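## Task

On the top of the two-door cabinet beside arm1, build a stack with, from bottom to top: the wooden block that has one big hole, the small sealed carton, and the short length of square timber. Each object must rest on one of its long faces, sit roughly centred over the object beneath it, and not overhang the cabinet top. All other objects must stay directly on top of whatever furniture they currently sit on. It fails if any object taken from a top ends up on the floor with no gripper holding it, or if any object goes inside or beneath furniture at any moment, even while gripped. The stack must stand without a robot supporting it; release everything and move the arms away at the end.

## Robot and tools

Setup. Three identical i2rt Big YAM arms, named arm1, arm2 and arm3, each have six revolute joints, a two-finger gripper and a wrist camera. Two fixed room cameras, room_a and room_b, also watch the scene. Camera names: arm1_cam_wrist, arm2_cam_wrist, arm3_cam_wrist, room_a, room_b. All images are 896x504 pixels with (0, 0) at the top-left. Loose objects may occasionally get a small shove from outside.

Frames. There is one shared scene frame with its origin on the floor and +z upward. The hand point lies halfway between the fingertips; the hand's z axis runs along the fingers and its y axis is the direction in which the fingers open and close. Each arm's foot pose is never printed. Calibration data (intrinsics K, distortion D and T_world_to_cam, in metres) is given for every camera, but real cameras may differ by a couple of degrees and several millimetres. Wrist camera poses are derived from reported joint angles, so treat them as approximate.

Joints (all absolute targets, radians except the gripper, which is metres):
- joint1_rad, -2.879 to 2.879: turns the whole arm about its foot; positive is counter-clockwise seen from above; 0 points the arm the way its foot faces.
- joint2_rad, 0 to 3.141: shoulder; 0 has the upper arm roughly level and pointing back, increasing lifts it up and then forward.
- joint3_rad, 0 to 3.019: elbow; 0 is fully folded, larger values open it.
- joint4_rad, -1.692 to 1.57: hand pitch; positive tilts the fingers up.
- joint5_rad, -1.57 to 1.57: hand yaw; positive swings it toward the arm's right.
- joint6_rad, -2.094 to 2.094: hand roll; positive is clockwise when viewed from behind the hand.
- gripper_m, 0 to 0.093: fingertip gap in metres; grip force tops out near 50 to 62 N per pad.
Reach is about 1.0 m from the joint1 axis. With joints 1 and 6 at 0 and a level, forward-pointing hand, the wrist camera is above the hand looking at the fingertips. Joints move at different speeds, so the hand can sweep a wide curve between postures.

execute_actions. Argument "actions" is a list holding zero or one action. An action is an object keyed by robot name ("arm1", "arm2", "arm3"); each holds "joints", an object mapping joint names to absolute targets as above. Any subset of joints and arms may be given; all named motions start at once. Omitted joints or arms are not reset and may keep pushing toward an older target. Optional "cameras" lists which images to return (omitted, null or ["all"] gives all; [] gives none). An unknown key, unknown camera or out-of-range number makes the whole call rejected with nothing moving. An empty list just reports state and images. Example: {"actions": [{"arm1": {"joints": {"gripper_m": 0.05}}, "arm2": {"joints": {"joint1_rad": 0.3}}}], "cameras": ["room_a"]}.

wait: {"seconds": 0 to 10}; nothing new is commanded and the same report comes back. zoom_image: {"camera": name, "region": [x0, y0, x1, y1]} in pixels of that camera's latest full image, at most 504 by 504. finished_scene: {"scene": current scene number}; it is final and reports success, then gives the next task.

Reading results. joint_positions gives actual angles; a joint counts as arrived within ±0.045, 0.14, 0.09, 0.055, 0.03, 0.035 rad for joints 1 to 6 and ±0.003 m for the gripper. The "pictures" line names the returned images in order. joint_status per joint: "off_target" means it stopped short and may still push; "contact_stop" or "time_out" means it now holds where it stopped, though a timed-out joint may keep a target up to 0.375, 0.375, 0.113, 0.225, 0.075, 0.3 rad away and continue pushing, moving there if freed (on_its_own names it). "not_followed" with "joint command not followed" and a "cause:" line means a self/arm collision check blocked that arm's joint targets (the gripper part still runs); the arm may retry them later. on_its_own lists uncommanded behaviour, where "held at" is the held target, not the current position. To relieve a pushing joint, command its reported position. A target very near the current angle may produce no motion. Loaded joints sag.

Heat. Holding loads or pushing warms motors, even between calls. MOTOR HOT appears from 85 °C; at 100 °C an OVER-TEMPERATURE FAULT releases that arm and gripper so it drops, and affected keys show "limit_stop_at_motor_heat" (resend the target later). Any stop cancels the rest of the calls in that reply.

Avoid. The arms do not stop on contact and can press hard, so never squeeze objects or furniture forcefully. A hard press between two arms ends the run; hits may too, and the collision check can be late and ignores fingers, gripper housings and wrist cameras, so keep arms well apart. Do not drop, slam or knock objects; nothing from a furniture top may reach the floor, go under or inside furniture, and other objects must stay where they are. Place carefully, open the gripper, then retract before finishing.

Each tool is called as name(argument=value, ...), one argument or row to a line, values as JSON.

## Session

execute_actions(
  actions=[],
)

Scene clock: 0.00 s.
arm1.joint_positions: joint1_rad=+0.871 joint2_rad=+0.320 joint3_rad=+1.699 joint4_rad=-1.535 joint5_rad=+0.035 joint6_rad=-0.015 gripper_m=+0.095
arm1.joint_status: not commanded
arm1.hand: x=+0.1931 y=+0.9471 z=+1.4867 quat_wxyz=(+0.138, +0.739, +0.181, -0.633) (m; scene frame)
arm2.joint_positions: joint1_rad=-0.582 joint2_rad=+0.349 joint3_rad=+1.703 joint4_rad=-1.213 joint5_rad=+0.272 joint6_rad=-0.074 gripper_m=+0.094
arm2.joint_status: not commanded
arm2.hand: x=-0.1070 y=+0.1342 z=+1.5948 quat_wxyz=(-0.460, +0.534, -0.388, -0.594) (m; scene frame)
arm3.joint_positions: joint1_rad=+0.668 joint2_rad=+0.445 joint3_rad=+1.713 joint4_rad=-1.479 joint5_rad=-0.181 joint6_rad=-0.236 gripper_m=+0.094
arm3.joint_status: not commanded
arm3.hand: x=-0.0366 y=-0.9752 z=+1.4556 quat_wxyz=(-0.584, +0.432, -0.645, -0.239) (m; scene frame)
pictures: arm1_cam_wrist, arm2_cam_wrist, arm3_cam_wrist, room_a, room_b
camera_calibration (this result's frames):
arm1_cam_wrist: T_world_to_cam=[[-0.44775, 0.892951, 0.0464623, -0.830778], [0.606907, 0.341657, -0.717589, 0.637966], [-0.656646, -0.293102, -0.694915, 1.55716], [0, 0, 0, 1]] pos_world=[0.263338, 0.980286, 1.57849]
arm2_cam_wrist: T_world_to_cam=[[0.960015, 0.279733, 0.0110174, 0.0490826], [0.142179, -0.453286, -0.879953, 1.48239], [-0.241158, 0.846334, -0.474934, 0.74388], [0, 0, 0, 1]] pos_world=[-0.0784926, 0.0286472, 1.65719]
arm3_cam_wrist: T_world_to_cam=[[0.841348, -0.500781, 0.203353, -0.755661], [-0.26902, -0.714316, -0.64605, 0.236431], [0.468788, 0.488846, -0.735708, 1.69344], [0, 0, 0, 1]] pos_world=[-0.0944851, -1.03737, 1.55229]
Images, in order (width x height): arm1_cam_wrist 896x504, arm2_cam_wrist 896x504, arm3_cam_wrist 896x504, room_a 896x504, room_b 896x504.

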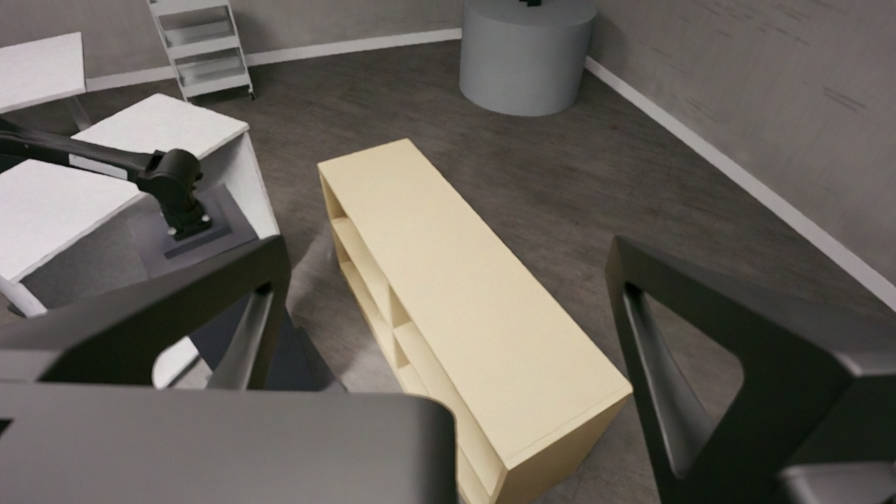

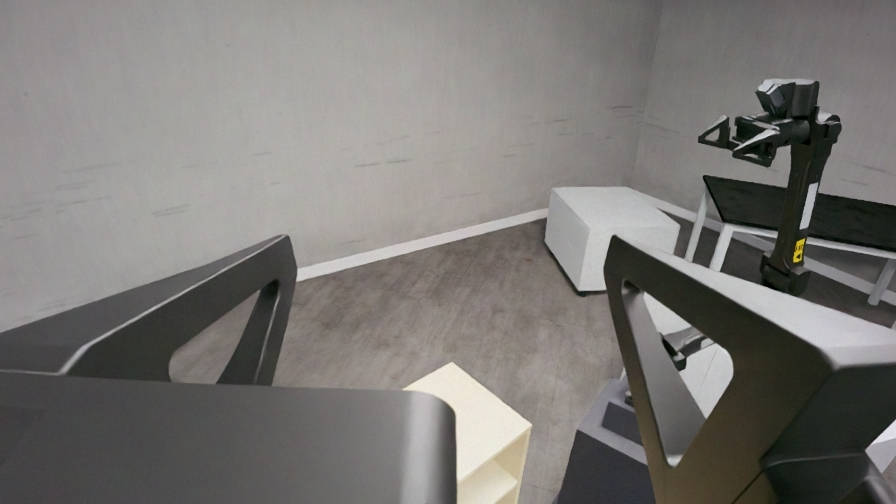

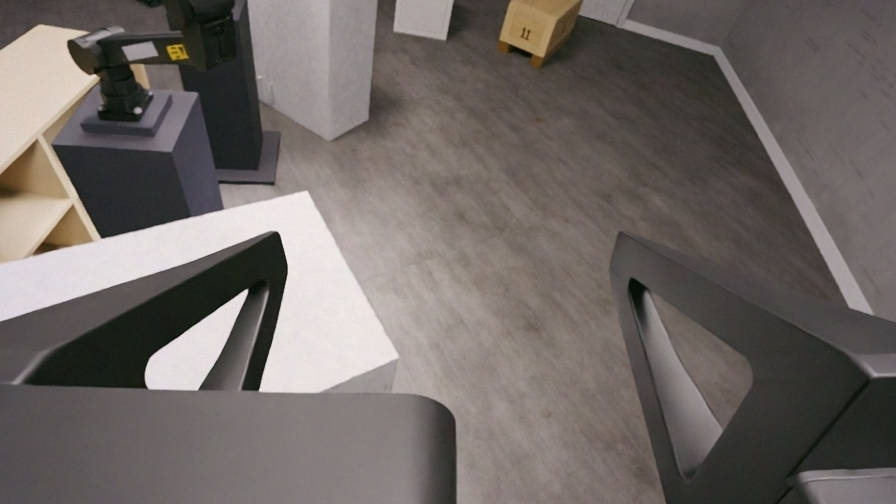

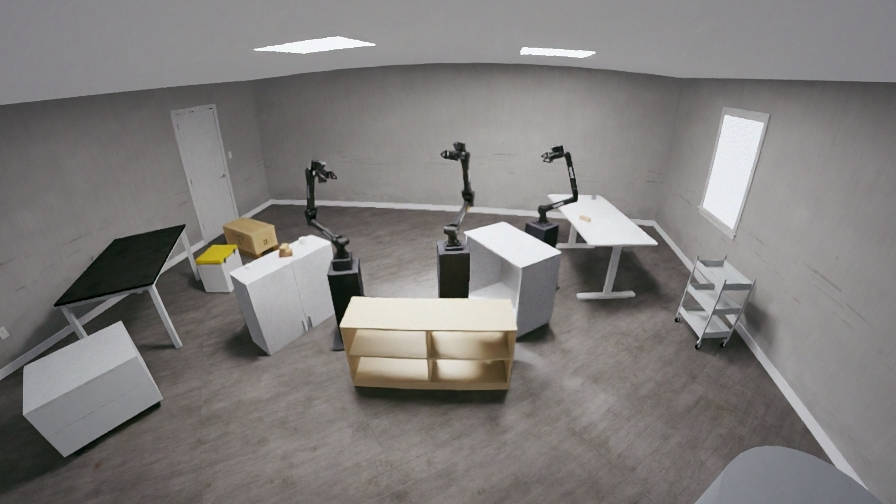

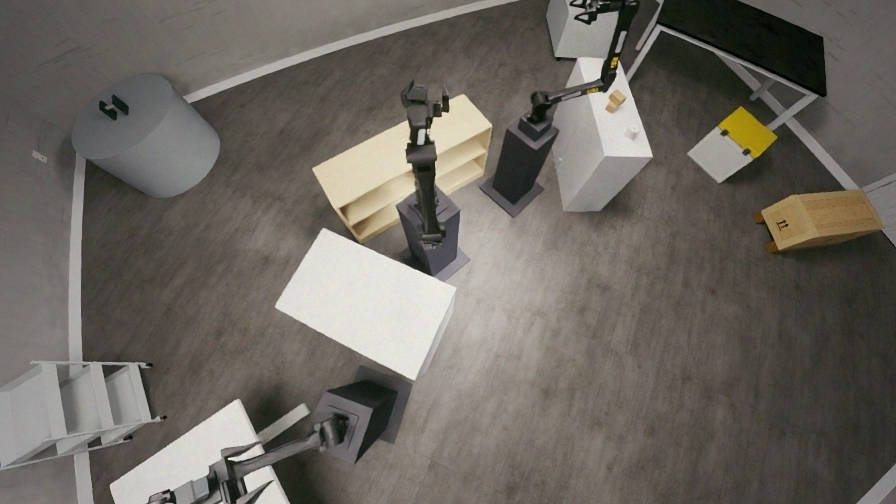

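zoom_image(
  camera="room_a",
  region=[220, 200, 380, 300],
)

zoom_image(
  camera="room_a",
  region=[520, 170, 680, 270],
)

zoom_image(
  camera="room_b",
  region=[530, 40, 690, 220],
)

Region (220, 200, 380, 300) of room_a's 896x504 image, scaled by 3.150, with more detail than that image has; it fills the top 315 rows of this view, and the rest is white.

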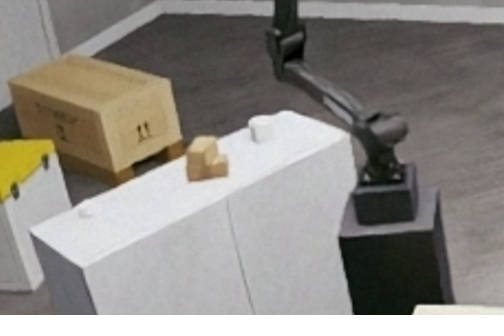

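Region (520, 170, 680, 270) of room_a's 896x504 image, scaled by 3.150, with more detail than that image has; it fills the top 315 rows of this view, and the rest is white.

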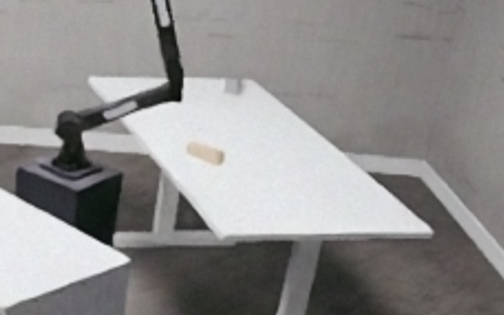

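Region (530, 40, 690, 220) of room_b's 896x504 image, scaled by 2.800, with more detail than that image has.

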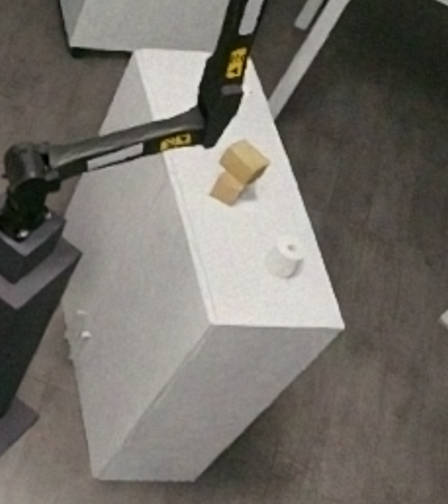

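execute_actions(
  actions=[],
)

Scene clock: 38.97 s.
arm1.joint_positions: joint1_rad=+0.871 joint2_rad=+0.320 joint3_rad=+1.699 joint4_rad=-1.535 joint5_rad=+0.035 joint6_rad=-0.015 gripper_m=+0.095
arm1.joint_status: not commanded
arm1.hand: x=+0.1931 y=+0.9471 z=+1.4867 quat_wxyz=(+0.138, +0.739, +0.181, -0.633) (m; scene frame)
arm2.joint_positions: joint1_rad=-0.582 joint2_rad=+0.349 joint3_rad=+1.703 joint4_rad=-1.213 joint5_rad=+0.272 joint6_rad=-0.074 gripper_m=+0.094
arm2.joint_status: not commanded
arm2.hand: x=-0.1070 y=+0.1342 z=+1.5948 quat_wxyz=(-0.460, +0.534, -0.388, -0.594) (m; scene frame)
arm3.joint_positions: joint1_rad=+0.668 joint2_rad=+0.445 joint3_rad=+1.713 joint4_rad=-1.479 joint5_rad=-0.181 joint6_rad=-0.236 gripper_m=+0.094
arm3.joint_status: not commanded
arm3.hand: x=-0.0366 y=-0.9752 z=+1.4556 quat_wxyz=(-0.584, +0.432, -0.645, -0.239) (m; scene frame)
pictures: arm1_cam_wrist, arm2_cam_wrist, arm3_cam_wrist, room_a, room_b
camera_calibration (this result's frames):
arm1_cam_wrist: T_world_to_cam=[[-0.44775, 0.892951, 0.0464623, -0.830778], [0.606907, 0.341657, -0.717589, 0.637966], [-0.656646, -0.293102, -0.694915, 1.55716], [0, 0, 0, 1]] pos_world=[0.263338, 0.980286, 1.57849]
arm2_cam_wrist: T_world_to_cam=[[0.960015, 0.279733, 0.0110174, 0.0490826], [0.142179, -0.453286, -0.879953, 1.48239], [-0.241158, 0.846334, -0.474934, 0.74388], [0, 0, 0, 1]] pos_world=[-0.0784926, 0.0286472, 1.65719]
arm3_cam_wrist: T_world_to_cam=[[0.841348, -0.500781, 0.203353, -0.755661], [-0.26902, -0.714316, -0.64605, 0.236431], [0.468788, 0.488846, -0.735708, 1.69344], [0, 0, 0, 1]] pos_world=[-0.0944851, -1.03737, 1.55229]
Images, in order (width x height): arm1_cam_wrist 896x504, arm2_cam_wrist 896x504, arm3_cam_wrist 896x504, room_a 896x504, room_b 896x504.

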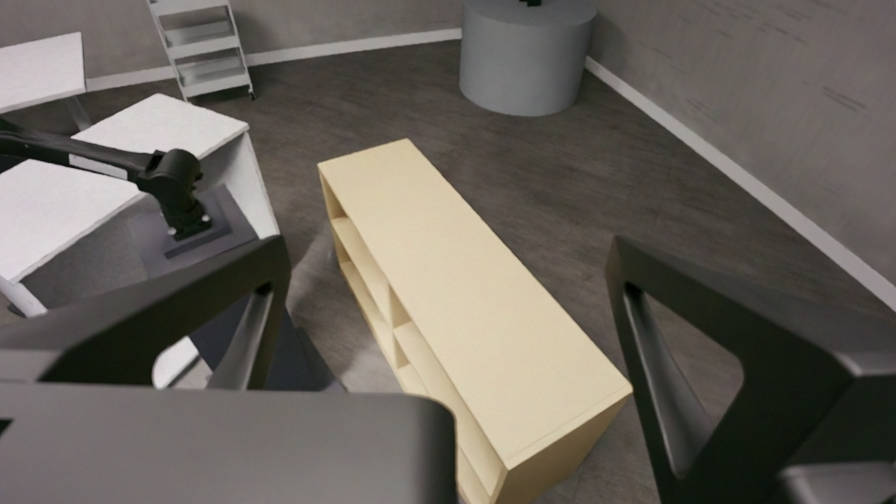

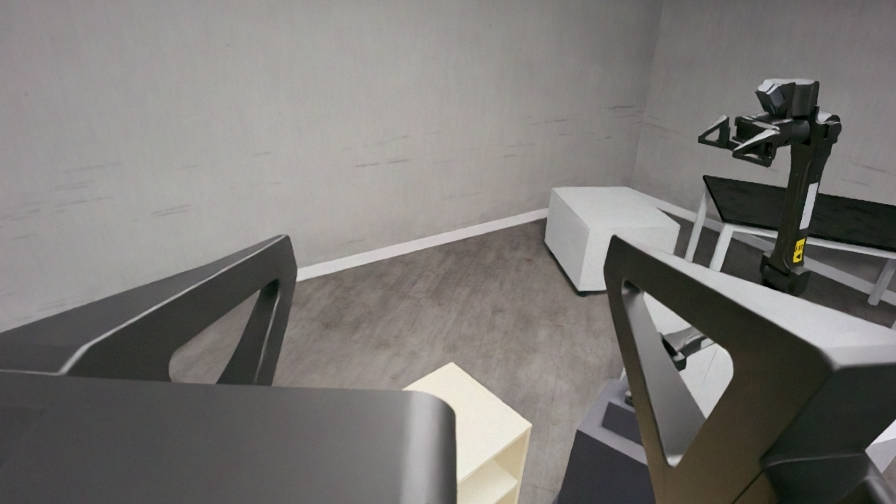

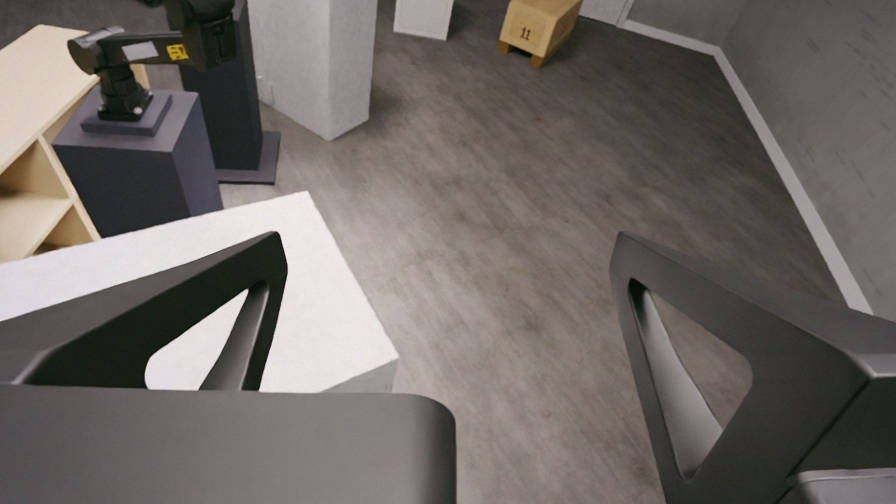

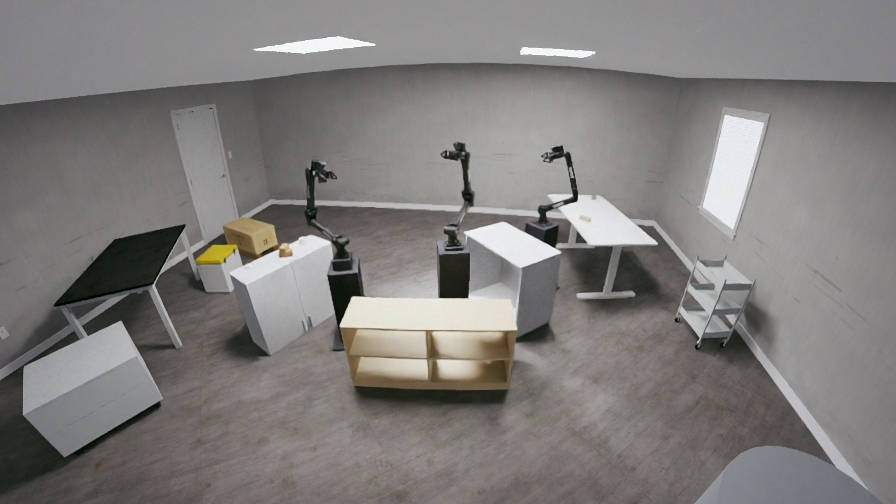

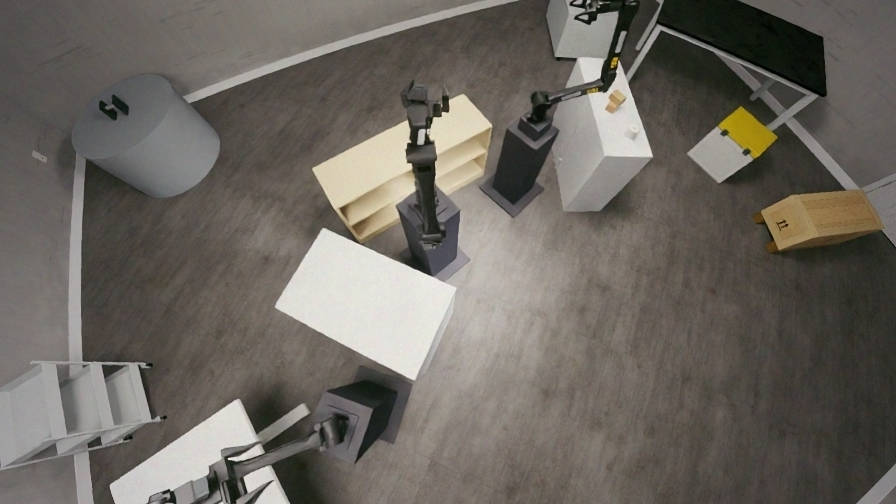

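zoom_image(
  camera="room_b",
  region=[540, 40, 700, 170],
)

zoom_image(
  camera="room_a",
  region=[230, 220, 350, 290],
)

zoom_image(
  camera="room_a",
  region=[530, 180, 670, 260],
)

Region (540, 40, 700, 170) of room_b's 896x504 image, scaled by 3.150, with more detail than that image has; it fills the top 410 rows of this view, and the rest is white.

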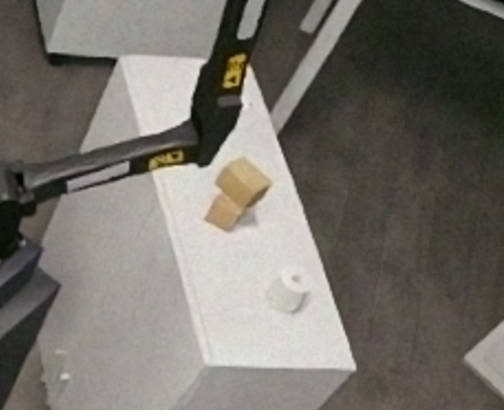

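Region (230, 220, 350, 290) of room_a's 896x504 image, scaled by 4.200, with more detail than that image has; it fills the top 294 rows of this view, and the rest is white.

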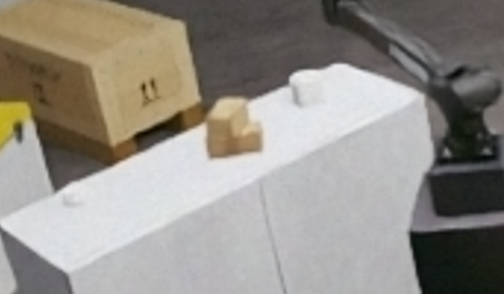

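Region (530, 180, 670, 260) of room_a's 896x504 image, scaled by 3.600, with more detail than that image has; it fills the top 288 rows of this view, and the rest is white.

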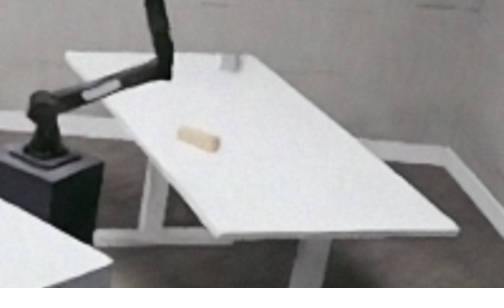

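execute_actions(
  actions=[
    {"arm1":{"joints":{"joint1_rad":-1.93,"joint2_rad":1.416,"joint3_rad":1.30,"joint4_rad":-0.85,"joint5_rad":0,"joint6_rad":0,"gripper_m":0.093}},"arm2":{"joints":{"joint1_rad":1.82,"joint2_rad":0.6,"joint3_rad":1.5,"joint4_rad":-1.03,"joint5_rad":0,"joint6_rad":0}},"arm3":{"joints":{"joint1_rad":-2.06,"joint2_rad":1.41,"joint3_rad":1.357,"joint4_rad":-0.917,"joint5_rad":0,"joint6_rad":0}}},
  ],
  cameras=["arm1_cam_wrist","arm3_cam_wrist","room_b"],
)

Scene clock: 120.77 s.
arm1.joint_positions: joint1_rad=-1.936 joint2_rad=+1.422 joint3_rad=+1.284 joint4_rad=-0.867 joint5_rad=-0.001 joint6_rad=-0.013 gripper_m=+0.093
arm1.joint_status: all done
arm1.hand: x=+0.5645 y=+1.3424 z=+1.0939 quat_wxyz=(-0.259, +0.391, -0.876, -0.113) (m; scene frame)
arm2.joint_positions: joint1_rad=+1.811 joint2_rad=+0.590 joint3_rad=+1.477 joint4_rad=-1.047 joint5_rad=-0.001 joint6_rad=-0.012 gripper_m=+0.094
arm2.joint_status: all done
arm2.hand: x=-0.1857 y=-0.1235 z=+1.5209 quat_wxyz=(+0.412, +0.581, +0.487, -0.505) (m; scene frame)
arm3.joint_positions: joint1_rad=-2.064 joint2_rad=+1.427 joint3_rad=+1.331 joint4_rad=-0.930 joint5_rad=+0.001 joint6_rad=-0.010 gripper_m=+0.094
arm3.joint_status: all done
arm3.hand: x=-0.2505 y=-1.5468 z=+1.0553 quat_wxyz=(-0.153, -0.791, -0.549, +0.221) (m; scene frame)
pictures: arm1_cam_wrist, arm3_cam_wrist, room_b
camera_calibration (this result's frames):
arm1_cam_wrist: T_world_to_cam=[[0.756153, -0.654232, 0.0145673, 0.433024], [-0.654255, -0.755346, 0.0374576, 1.35423], [-0.0135026, -0.0378544, -0.999192, 1.27108], [0, 0, 0, 1]] pos_world=[0.575745, 1.35433, 1.21301]
arm3_cam_wrist: T_world_to_cam=[[-0.941359, 0.337378, -0.00441981, 0.288693], [0.335568, 0.937514, 0.0919851, 1.43964], [0.0351773, 0.0851078, -0.995751, 1.31992], [0, 0, 0, 1]] pos_world=[-0.257764, -1.55942, 1.18316]
Images, in order (width x height): arm1_cam_wrist 896x504, arm3_cam_wrist 896x504, room_b 896x504.

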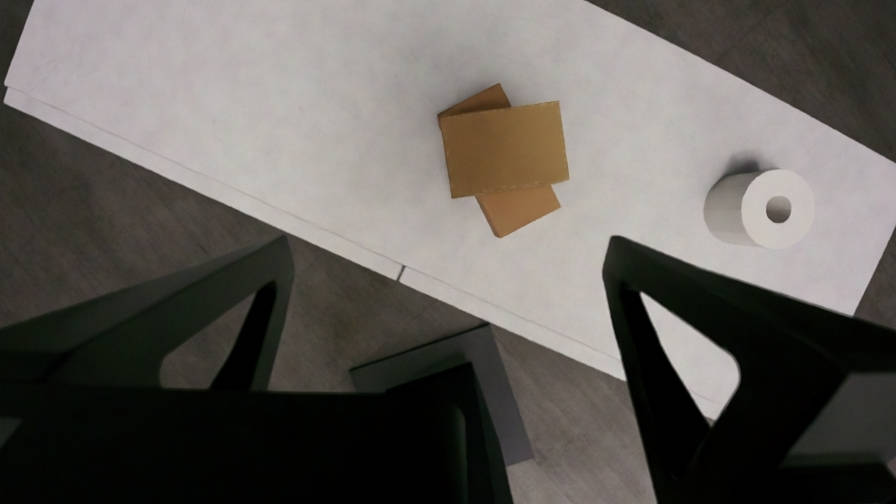

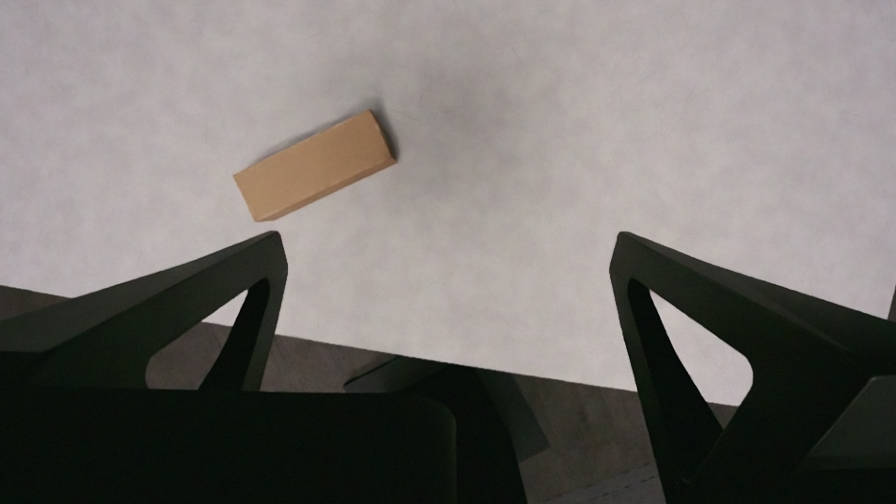

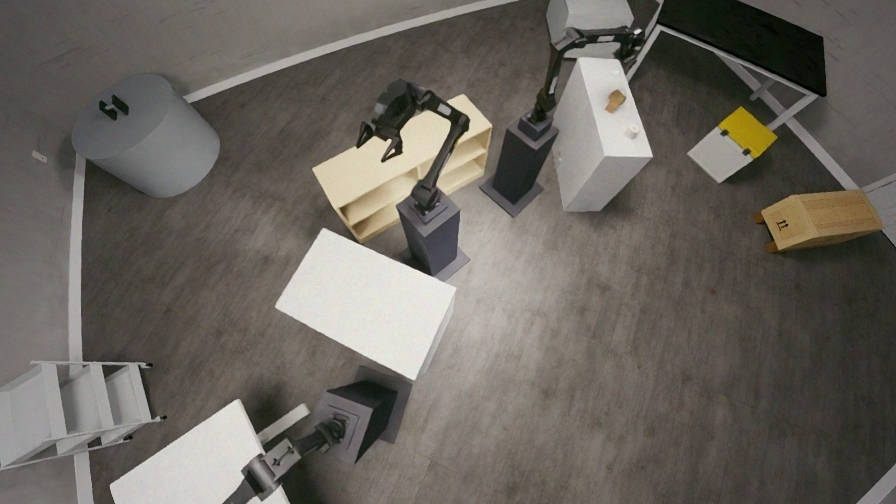

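zoom_image(
  camera="arm1_cam_wrist",
  region=[400, 50, 620, 270],
)

zoom_image(
  camera="arm3_cam_wrist",
  region=[210, 80, 430, 250],
)

Region (400, 50, 620, 270) of arm1_cam_wrist's 896x504 image, scaled by 2.291, with more detail than that image has.

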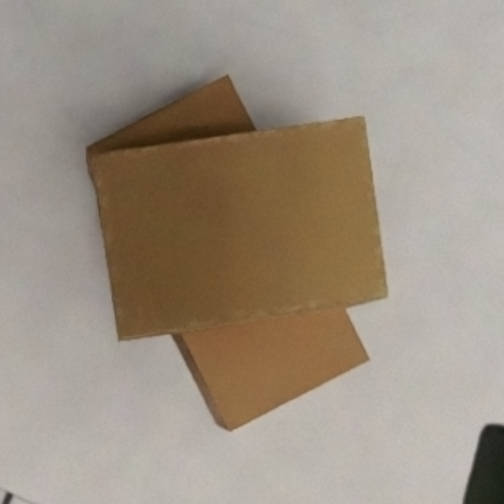

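Region (210, 80, 430, 250) of arm3_cam_wrist's 896x504 image, scaled by 2.291, with more detail than that image has; it fills the top 389 rows of this view, and the rest is white.

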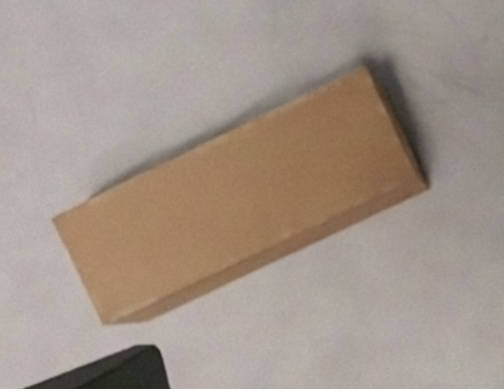

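execute_actions(
  actions=[
    {"arm1":{"joints":{"joint1_rad":-2.11}},"arm2":{"joints":{"joint2_rad":1.43,"joint3_rad":1.52,"joint4_rad":-1.03}},"arm3":{"joints":{"joint1_rad":-1.88}}},
  ],
  cameras=["arm1_cam_wrist","arm2_cam_wrist","arm3_cam_wrist"],
)

Scene clock: 151.07 s.
arm1.joint_positions: joint1_rad=-2.117 joint2_rad=+1.422 joint3_rad=+1.284 joint4_rad=-0.867 joint5_rad=-0.001 joint6_rad=-0.013 gripper_m=+0.093
arm1.joint_status: all done
arm1.hand: x=+0.6304 y=+1.2696 z=+1.0936 quat_wxyz=(-0.267, +0.310, -0.908, -0.090) (m; scene frame)
arm2.joint_positions: joint1_rad=+1.811 joint2_rad=+1.443 joint3_rad=+1.504 joint4_rad=-1.039 joint5_rad=-0.001 joint6_rad=-0.012 gripper_m=+0.094
arm2.joint_status: all done
arm2.hand: x=-0.2488 y=-0.4505 z=+1.2040 quat_wxyz=(+0.188, +0.732, +0.613, -0.230) (m; scene frame)
arm3.joint_positions: joint1_rad=-1.869 joint2_rad=+1.427 joint3_rad=+1.331 joint4_rad=-0.930 joint5_rad=-0.001 joint6_rad=-0.010 gripper_m=+0.094
arm3.joint_status: all done
arm3.hand: x=-0.1483 y=-1.5751 z=+1.0559 quat_wxyz=(-0.175, -0.734, -0.623, +0.205) (m; scene frame)
pictures: arm1_cam_wrist, arm2_cam_wrist, arm3_cam_wrist
camera_calibration (this result's frames):
arm1_cam_wrist: T_world_to_cam=[[0.625643, -0.779997, 0.013239, 0.578919], [-0.779818, -0.624856, 0.0379385, 1.25526], [-0.0213194, -0.03406, -0.999192, 1.26903], [0, 0, 0, 1]] pos_world=[0.643734, 1.27914, 1.21272]
arm2_cam_wrist: T_world_to_cam=[[-0.981099, 0.193434, -0.00529939, -0.149045], [0.19328, 0.980909, 0.021468, 0.467164], [0.00935085, 0.0200379, -0.999755, 1.34091], [0, 0, 0, 1]] pos_world=[-0.24906, -0.456284, 1.32977]
arm3_cam_wrist: T_world_to_cam=[[-0.989021, 0.147677, -0.00535482, 0.0895138], [0.146586, 0.985012, 0.0909056, 1.47973], [0.0186993, 0.0891226, -0.995845, 1.32328], [0, 0, 0, 1]] pos_world=[-0.153122, -1.58871, 1.18375]
Images, in order (width x height): arm1_cam_wrist 896x504, arm2_cam_wrist 896x504, arm3_cam_wrist 896x504.

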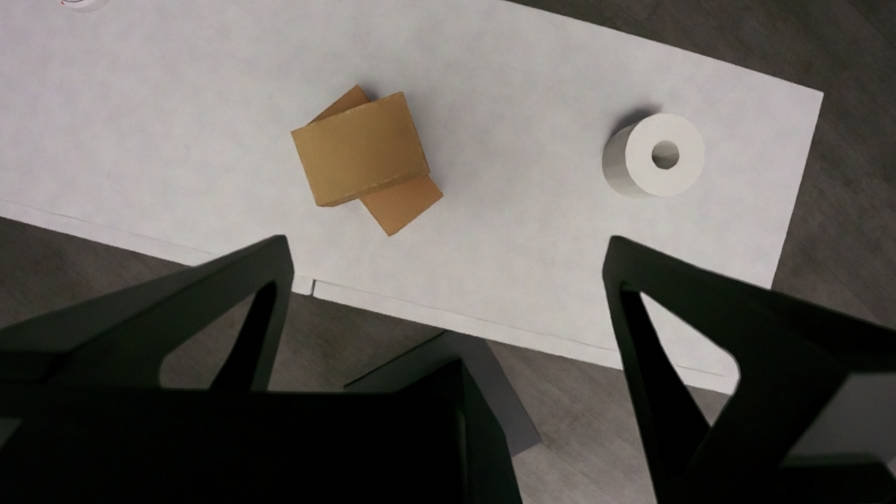

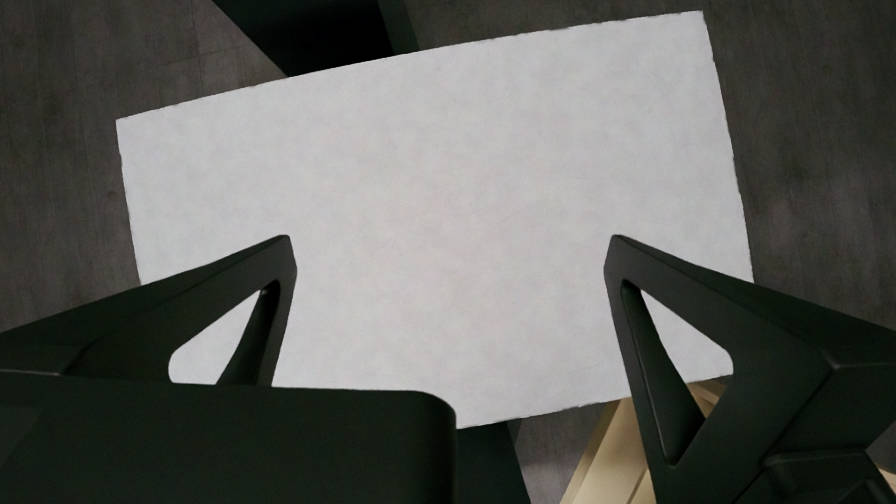

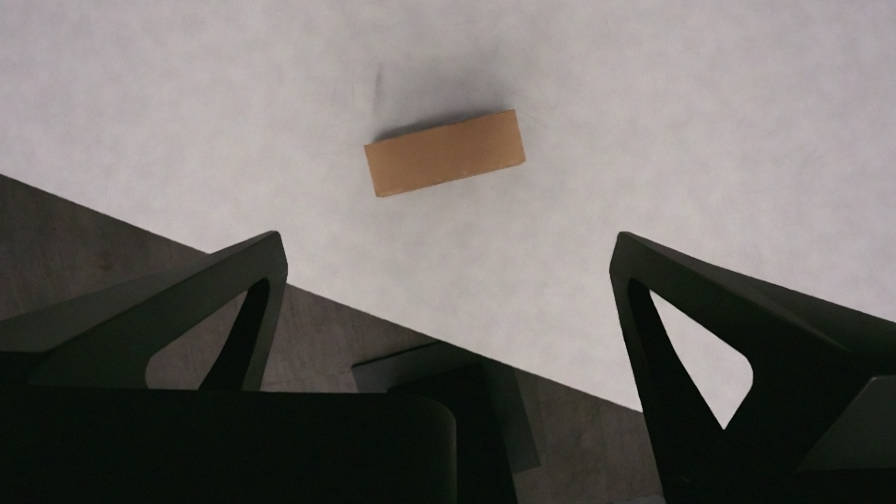

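zoom_image(
  camera="arm1_cam_wrist",
  region=[260, 50, 480, 270],
)

zoom_image(
  camera="arm3_cam_wrist",
  region=[340, 80, 560, 250],
)

Region (260, 50, 480, 270) of arm1_cam_wrist's 896x504 image, scaled by 2.291, with more detail than that image has.

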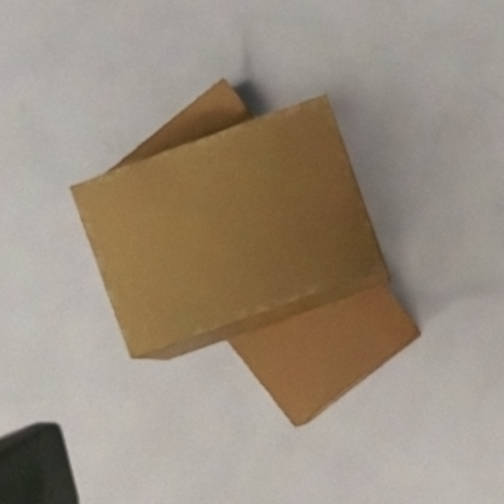

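Region (340, 80, 560, 250) of arm3_cam_wrist's 896x504 image, scaled by 2.291, with more detail than that image has; it fills the top 389 rows of this view, and the rest is white.

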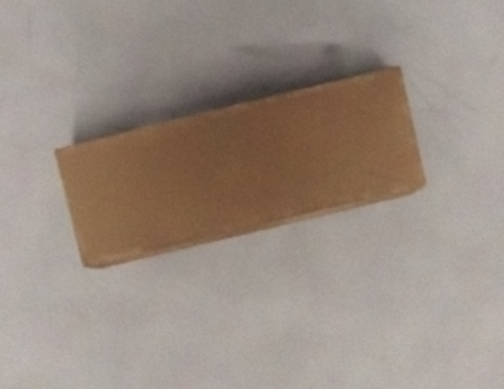

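execute_actions(
  actions=[
    {"arm1":{"joints":{"joint1_rad":-1.1}},"arm2":{"joints":{"joint1_rad":1.98}},"arm3":{"joints":{"joint2_rad":1.968,"joint3_rad":1.76,"joint4_rad":-1.315,"joint6_rad":1.322}}},
  ],
  cameras=["arm2_cam_wrist","arm3_cam_wrist","room_b"],
)

Scene clock: 256.70 s.
arm1.joint_positions: joint1_rad=-1.096 joint2_rad=+1.422 joint3_rad=+1.284 joint4_rad=-0.867 joint5_rad=-0.001 joint6_rad=-0.013 gripper_m=+0.093
arm1.joint_status: all done
arm1.hand: x=+0.1447 y=+1.4839 z=+1.0937 quat_wxyz=(-0.192, +0.715, -0.640, -0.207) (m; scene frame)
arm2.joint_positions: joint1_rad=+1.990 joint2_rad=+1.443 joint3_rad=+1.504 joint4_rad=-1.039 joint5_rad=-0.002 joint6_rad=-0.011 gripper_m=+0.094
arm2.joint_status: all done
arm2.hand: x=-0.1490 y=-0.4606 z=+1.2038 quat_wxyz=(+0.207, +0.674, +0.676, -0.212) (m; scene frame)
arm3.joint_positions: joint1_rad=-1.869 joint2_rad=+1.985 joint3_rad=+1.707 joint4_rad=-1.303 joint5_rad=-0.001 joint6_rad=+1.310 gripper_m=+0.094
arm3.joint_status: all done
arm3.hand: x=-0.1575 y=-1.6333 z=+0.8867 quat_wxyz=(+0.004, -0.999, -0.045, -0.004) (m; scene frame)
pictures: arm2_cam_wrist, arm3_cam_wrist, room_b
camera_calibration (this result's frames):
arm2_cam_wrist: T_world_to_cam=[[-0.999867, 0.0155745, -0.00475893, -0.13454], [0.0154673, 0.999643, 0.0217945, 0.439475], [0.00509667, 0.021718, -0.999751, 1.34013], [0, 0, 0, 1]] pos_world=[-0.14815, -0.466327, 1.32958]
arm3_cam_wrist: T_world_to_cam=[[-0.0987244, 0.995106, -0.00409638, 1.61135], [0.794698, 0.0813182, 0.601533, -0.272928], [0.598923, 0.0561306, -0.798837, 1.02297], [0, 0, 0, 1]] pos_world=[-0.236706, -1.63869, 0.987963]
Images, in order (width x height): arm2_cam_wrist 896x504, arm3_cam_wrist 896x504, room_b 896x504.

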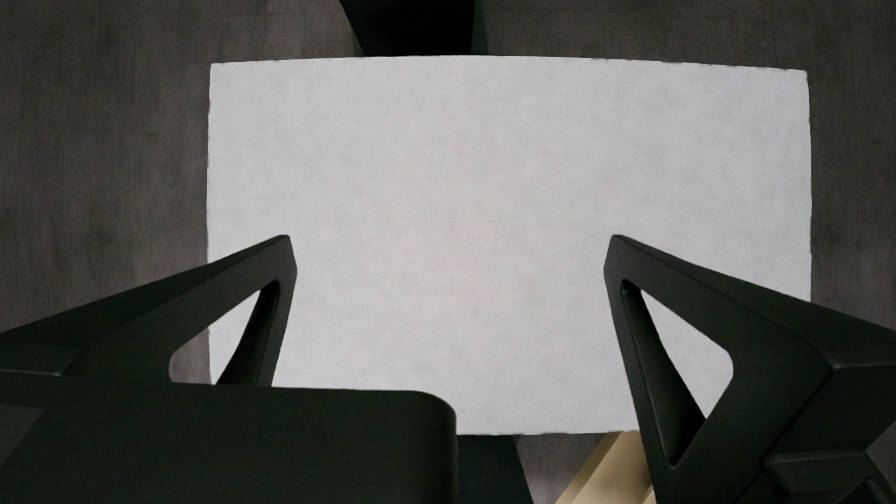

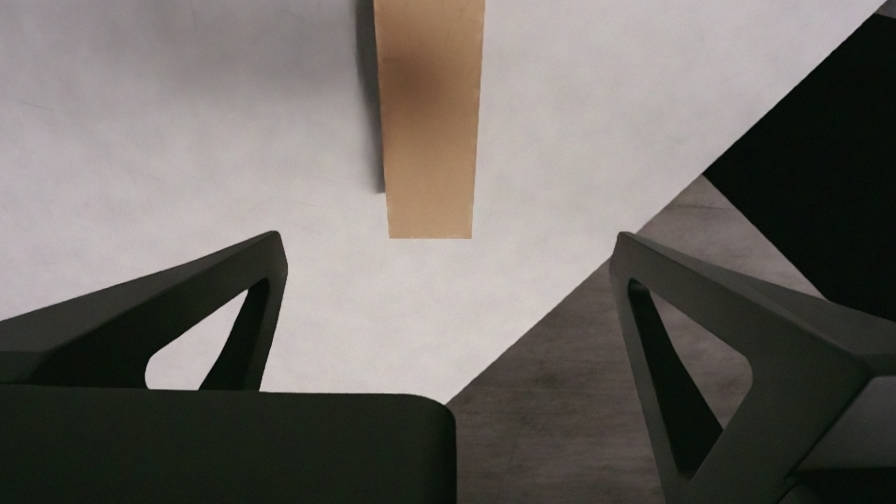

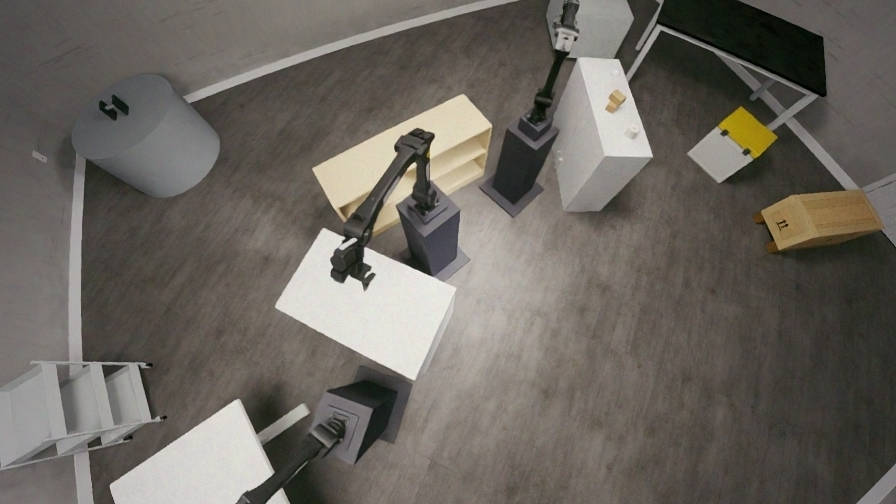

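execute_actions(
  actions=[
    {"arm1":{"joints":{"joint1_rad":-0.2}},"arm2":{"joints":{"joint1_rad":1.1}},"arm3":{"joints":{"joint2_rad":2.07,"joint3_rad":1.655,"joint4_rad":-1.102}}},
  ],
  cameras=["arm3_cam_wrist"],
)

Scene clock: 307.40 s.
arm1.joint_positions: joint1_rad=-0.195 joint2_rad=+1.422 joint3_rad=+1.284 joint4_rad=-0.867 joint5_rad=+0.000 joint6_rad=-0.013 gripper_m=+0.093
arm1.joint_status: all done
arm1.hand: x=-0.2594 y=+1.2385 z=+1.0911 quat_wxyz=(-0.084, +0.923, -0.265, -0.267) (m; scene frame)
arm2.joint_positions: joint1_rad=+1.097 joint2_rad=+1.443 joint3_rad=+1.504 joint4_rad=-1.039 joint5_rad=+0.001 joint6_rad=-0.011 gripper_m=+0.094
arm2.joint_status: all done
arm2.hand: x=-0.5832 y=-0.2466 z=+1.2031 quat_wxyz=(+0.097, +0.901, +0.317, -0.280) (m; scene frame)
arm3.joint_positions: joint1_rad=-1.869 joint2_rad=+2.093 joint3_rad=+1.640 joint4_rad=-1.116 joint5_rad=-0.001 joint6_rad=+1.311 gripper_m=+0.094
arm3.joint_status: all done
arm3.hand: x=-0.1591 y=-1.6454 z=+0.7995 quat_wxyz=(-0.002, -0.999, -0.044, -0.003) (m; scene frame)
pictures: arm3_cam_wrist
camera_calibration (this result's frames):
arm3_cam_wrist: T_world_to_cam=[[-0.0979215, 0.995074, -0.015488, 1.63204], [0.79598, 0.0876518, 0.598943, -0.205534], [0.59735, 0.0463213, -0.800642, 0.940041], [0, 0, 0, 1]] pos_world=[-0.23812, -1.64953, 0.901016]
Images, in order (width x height): arm3_cam_wrist 896x504.

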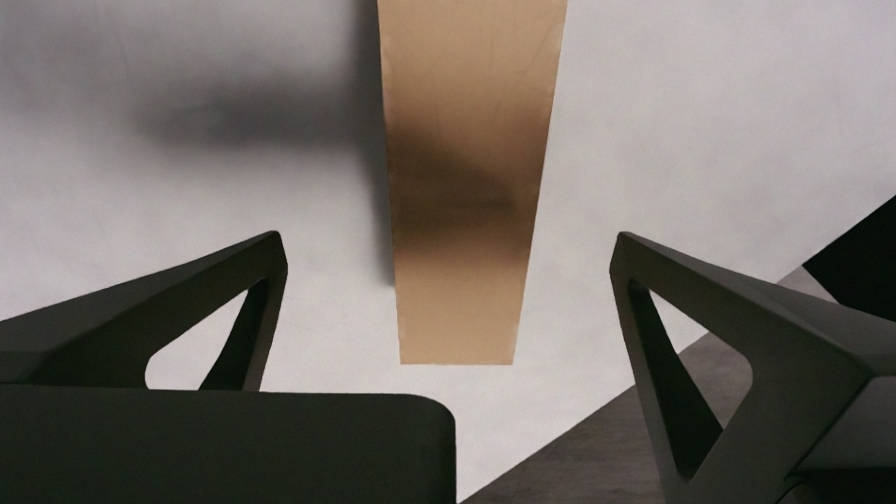

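execute_actions(
  actions=[
    {"arm1":{"joints":{"joint1_rad":0.6}},"arm3":{"joints":{"joint2_rad":2.123,"joint3_rad":1.605,"joint4_rad":-1.013}}},
  ],
  cameras=["arm3_cam_wrist","arm1_cam_wrist"],
)

Scene clock: 334.17 s.
arm1.joint_positions: joint1_rad=+0.607 joint2_rad=+1.422 joint3_rad=+1.284 joint4_rad=-0.867 joint5_rad=+0.000 joint6_rad=-0.012 gripper_m=+0.093
arm1.joint_status: all done
arm1.hand: x=-0.3327 y=+0.8213 z=+1.0883 quat_wxyz=(+0.027, +0.954, +0.116, -0.276) (m; scene frame)
arm2.joint_positions: joint1_rad=+1.097 joint2_rad=+1.443 joint3_rad=+1.504 joint4_rad=-1.039 joint5_rad=+0.001 joint6_rad=-0.011 gripper_m=+0.094
arm2.joint_status: not commanded
arm2.hand: x=-0.5832 y=-0.2466 z=+1.2031 quat_wxyz=(+0.097, +0.901, +0.317, -0.280) (m; scene frame)
arm3.joint_positions: joint1_rad=-1.869 joint2_rad=+2.129 joint3_rad=+1.599 joint4_rad=-1.027 joint5_rad=-0.001 joint6_rad=+1.311 gripper_m=+0.094
arm3.joint_status: all done
arm3.hand: x=-0.1588 y=-1.6447 z=+0.7642 quat_wxyz=(-0.007, -0.999, -0.044, -0.001) (m; scene frame)
pictures: arm1_cam_wrist, arm3_cam_wrist
camera_calibration (this result's frames):
arm1_cam_wrist: T_world_to_cam=[[-0.255271, 0.96662, 0.0219549, -0.905188], [0.966009, 0.25402, 0.0479674, 0.0724216], [0.0407893, 0.0334533, -0.998608, 1.19251], [0, 0, 0, 1]] pos_world=[-0.34967, 0.816683, 1.20725]
arm3_cam_wrist: T_world_to_cam=[[-0.0979014, 0.994853, -0.0261488, 1.63857], [0.797114, 0.0941195, 0.596449, -0.171958], [0.59584, 0.0375496, -0.802225, 0.898053], [0, 0, 0, 1]] pos_world=[-0.237607, -1.64767, 0.865852]
Images, in order (width x height): arm1_cam_wrist 896x504, arm3_cam_wrist 896x504.

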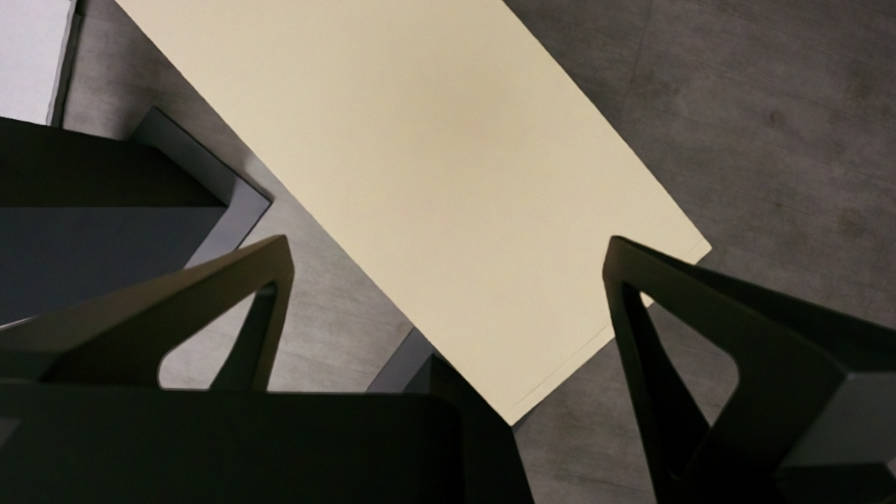

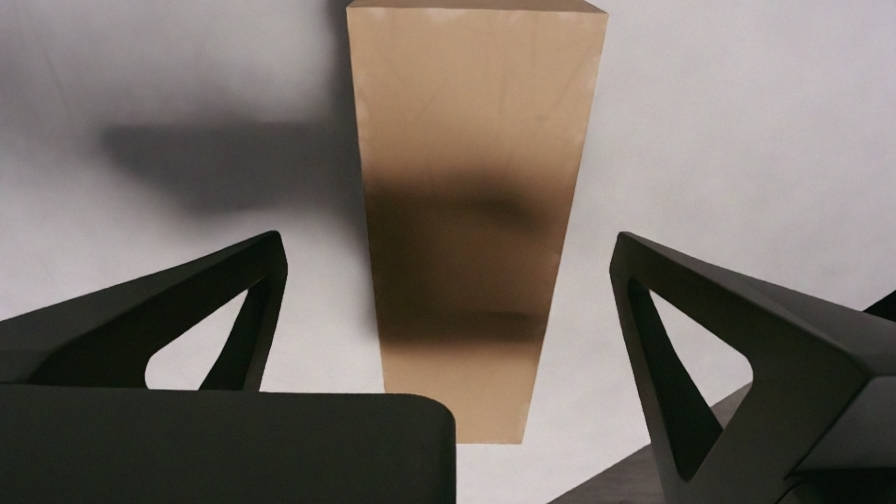

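execute_actions(
  actions=[
    {"arm3":{"joints":{"joint2_rad":2.133,"joint3_rad":1.592,"joint4_rad":-1.008}}},
  ],
  cameras=["arm3_cam_wrist"],
)

Scene clock: 348.57 s.
arm1.joint_positions: joint1_rad=+0.607 joint2_rad=+1.422 joint3_rad=+1.284 joint4_rad=-0.867 joint5_rad=+0.000 joint6_rad=-0.012 gripper_m=+0.093
arm1.joint_status: not commanded
arm1.hand: x=-0.3327 y=+0.8213 z=+1.0883 quat_wxyz=(+0.027, +0.954, +0.116, -0.276) (m; scene frame)
arm2.joint_positions: joint1_rad=+1.097 joint2_rad=+1.443 joint3_rad=+1.504 joint4_rad=-1.039 joint5_rad=+0.001 joint6_rad=-0.011 gripper_m=+0.094
arm2.joint_status: not commanded
arm2.hand: x=-0.5832 y=-0.2466 z=+1.2031 quat_wxyz=(+0.097, +0.901, +0.317, -0.280) (m; scene frame)
arm3.joint_positions: joint1_rad=-1.869 joint2_rad=+2.129 joint3_rad=+1.589 joint4_rad=-1.022 joint5_rad=-0.001 joint6_rad=+1.311 gripper_m=+0.094
arm3.joint_status: all done
arm3.hand: x=-0.1583 y=-1.6419 z=+0.7612 quat_wxyz=(-0.005, -0.999, -0.044, -0.002) (m; scene frame)
pictures: arm3_cam_wrist
camera_calibration (this result's frames):
arm3_cam_wrist: T_world_to_cam=[[-0.0979067, 0.99495, -0.0221054, 1.63287], [0.796684, 0.0916695, 0.597403, -0.17563], [0.596413, 0.0408788, -0.801636, 0.90034], [0, 0, 0, 1]] pos_world=[-0.237184, -1.64533, 0.862762]
Images, in order (width x height): arm3_cam_wrist 896x504.

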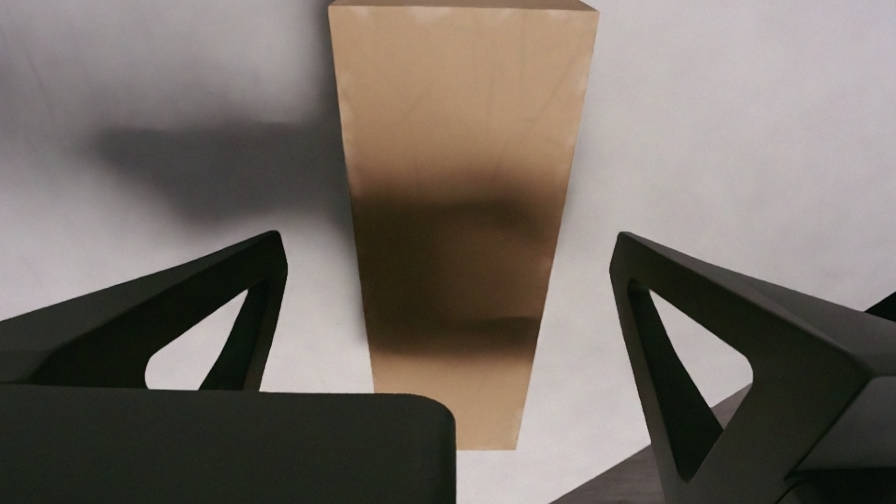

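execute_actions(
  actions=[
    {"arm3":{"joints":{"joint2_rad":2.142}}},
  ],
  cameras=["arm3_cam_wrist"],
)

Scene clock: 355.27 s.
arm1.joint_positions: joint1_rad=+0.607 joint2_rad=+1.422 joint3_rad=+1.284 joint4_rad=-0.867 joint5_rad=+0.000 joint6_rad=-0.012 gripper_m=+0.093
arm1.joint_status: not commanded
arm1.hand: x=-0.3327 y=+0.8213 z=+1.0883 quat_wxyz=(+0.027, +0.954, +0.116, -0.276) (m; scene frame)
arm2.joint_positions: joint1_rad=+1.097 joint2_rad=+1.443 joint3_rad=+1.504 joint4_rad=-1.039 joint5_rad=+0.001 joint6_rad=-0.011 gripper_m=+0.094
arm2.joint_status: not commanded
arm2.hand: x=-0.5832 y=-0.2466 z=+1.2031 quat_wxyz=(+0.097, +0.901, +0.317, -0.280) (m; scene frame)
arm3.joint_positions: joint1_rad=-1.869 joint2_rad=+2.137 joint3_rad=+1.589 joint4_rad=-1.022 joint5_rad=-0.001 joint6_rad=+1.311 gripper_m=+0.094
arm3.joint_status: all done
arm3.hand: x=-0.1580 y=-1.6406 z=+0.7565 quat_wxyz=(-0.001, -0.999, -0.044, -0.003) (m; scene frame)
pictures: arm3_cam_wrist
camera_calibration (this result's frames):
arm3_cam_wrist: T_world_to_cam=[[-0.0979247, 0.99509, -0.014385, 1.62593], [0.795863, 0.0869812, 0.599197, -0.182305], [0.597506, 0.0472277, -0.800472, 0.90608], [0, 0, 0, 1]] pos_world=[-0.23708, -1.64488, 0.857918]
Images, in order (width x height): arm3_cam_wrist 896x504.

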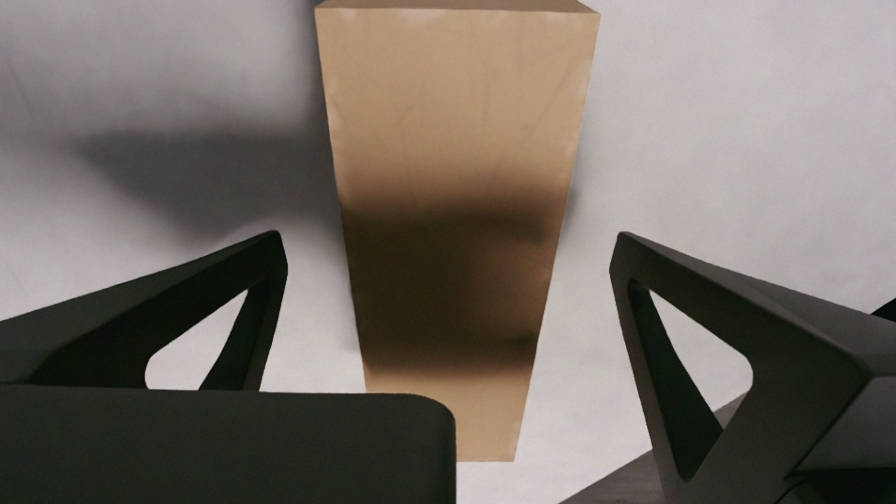

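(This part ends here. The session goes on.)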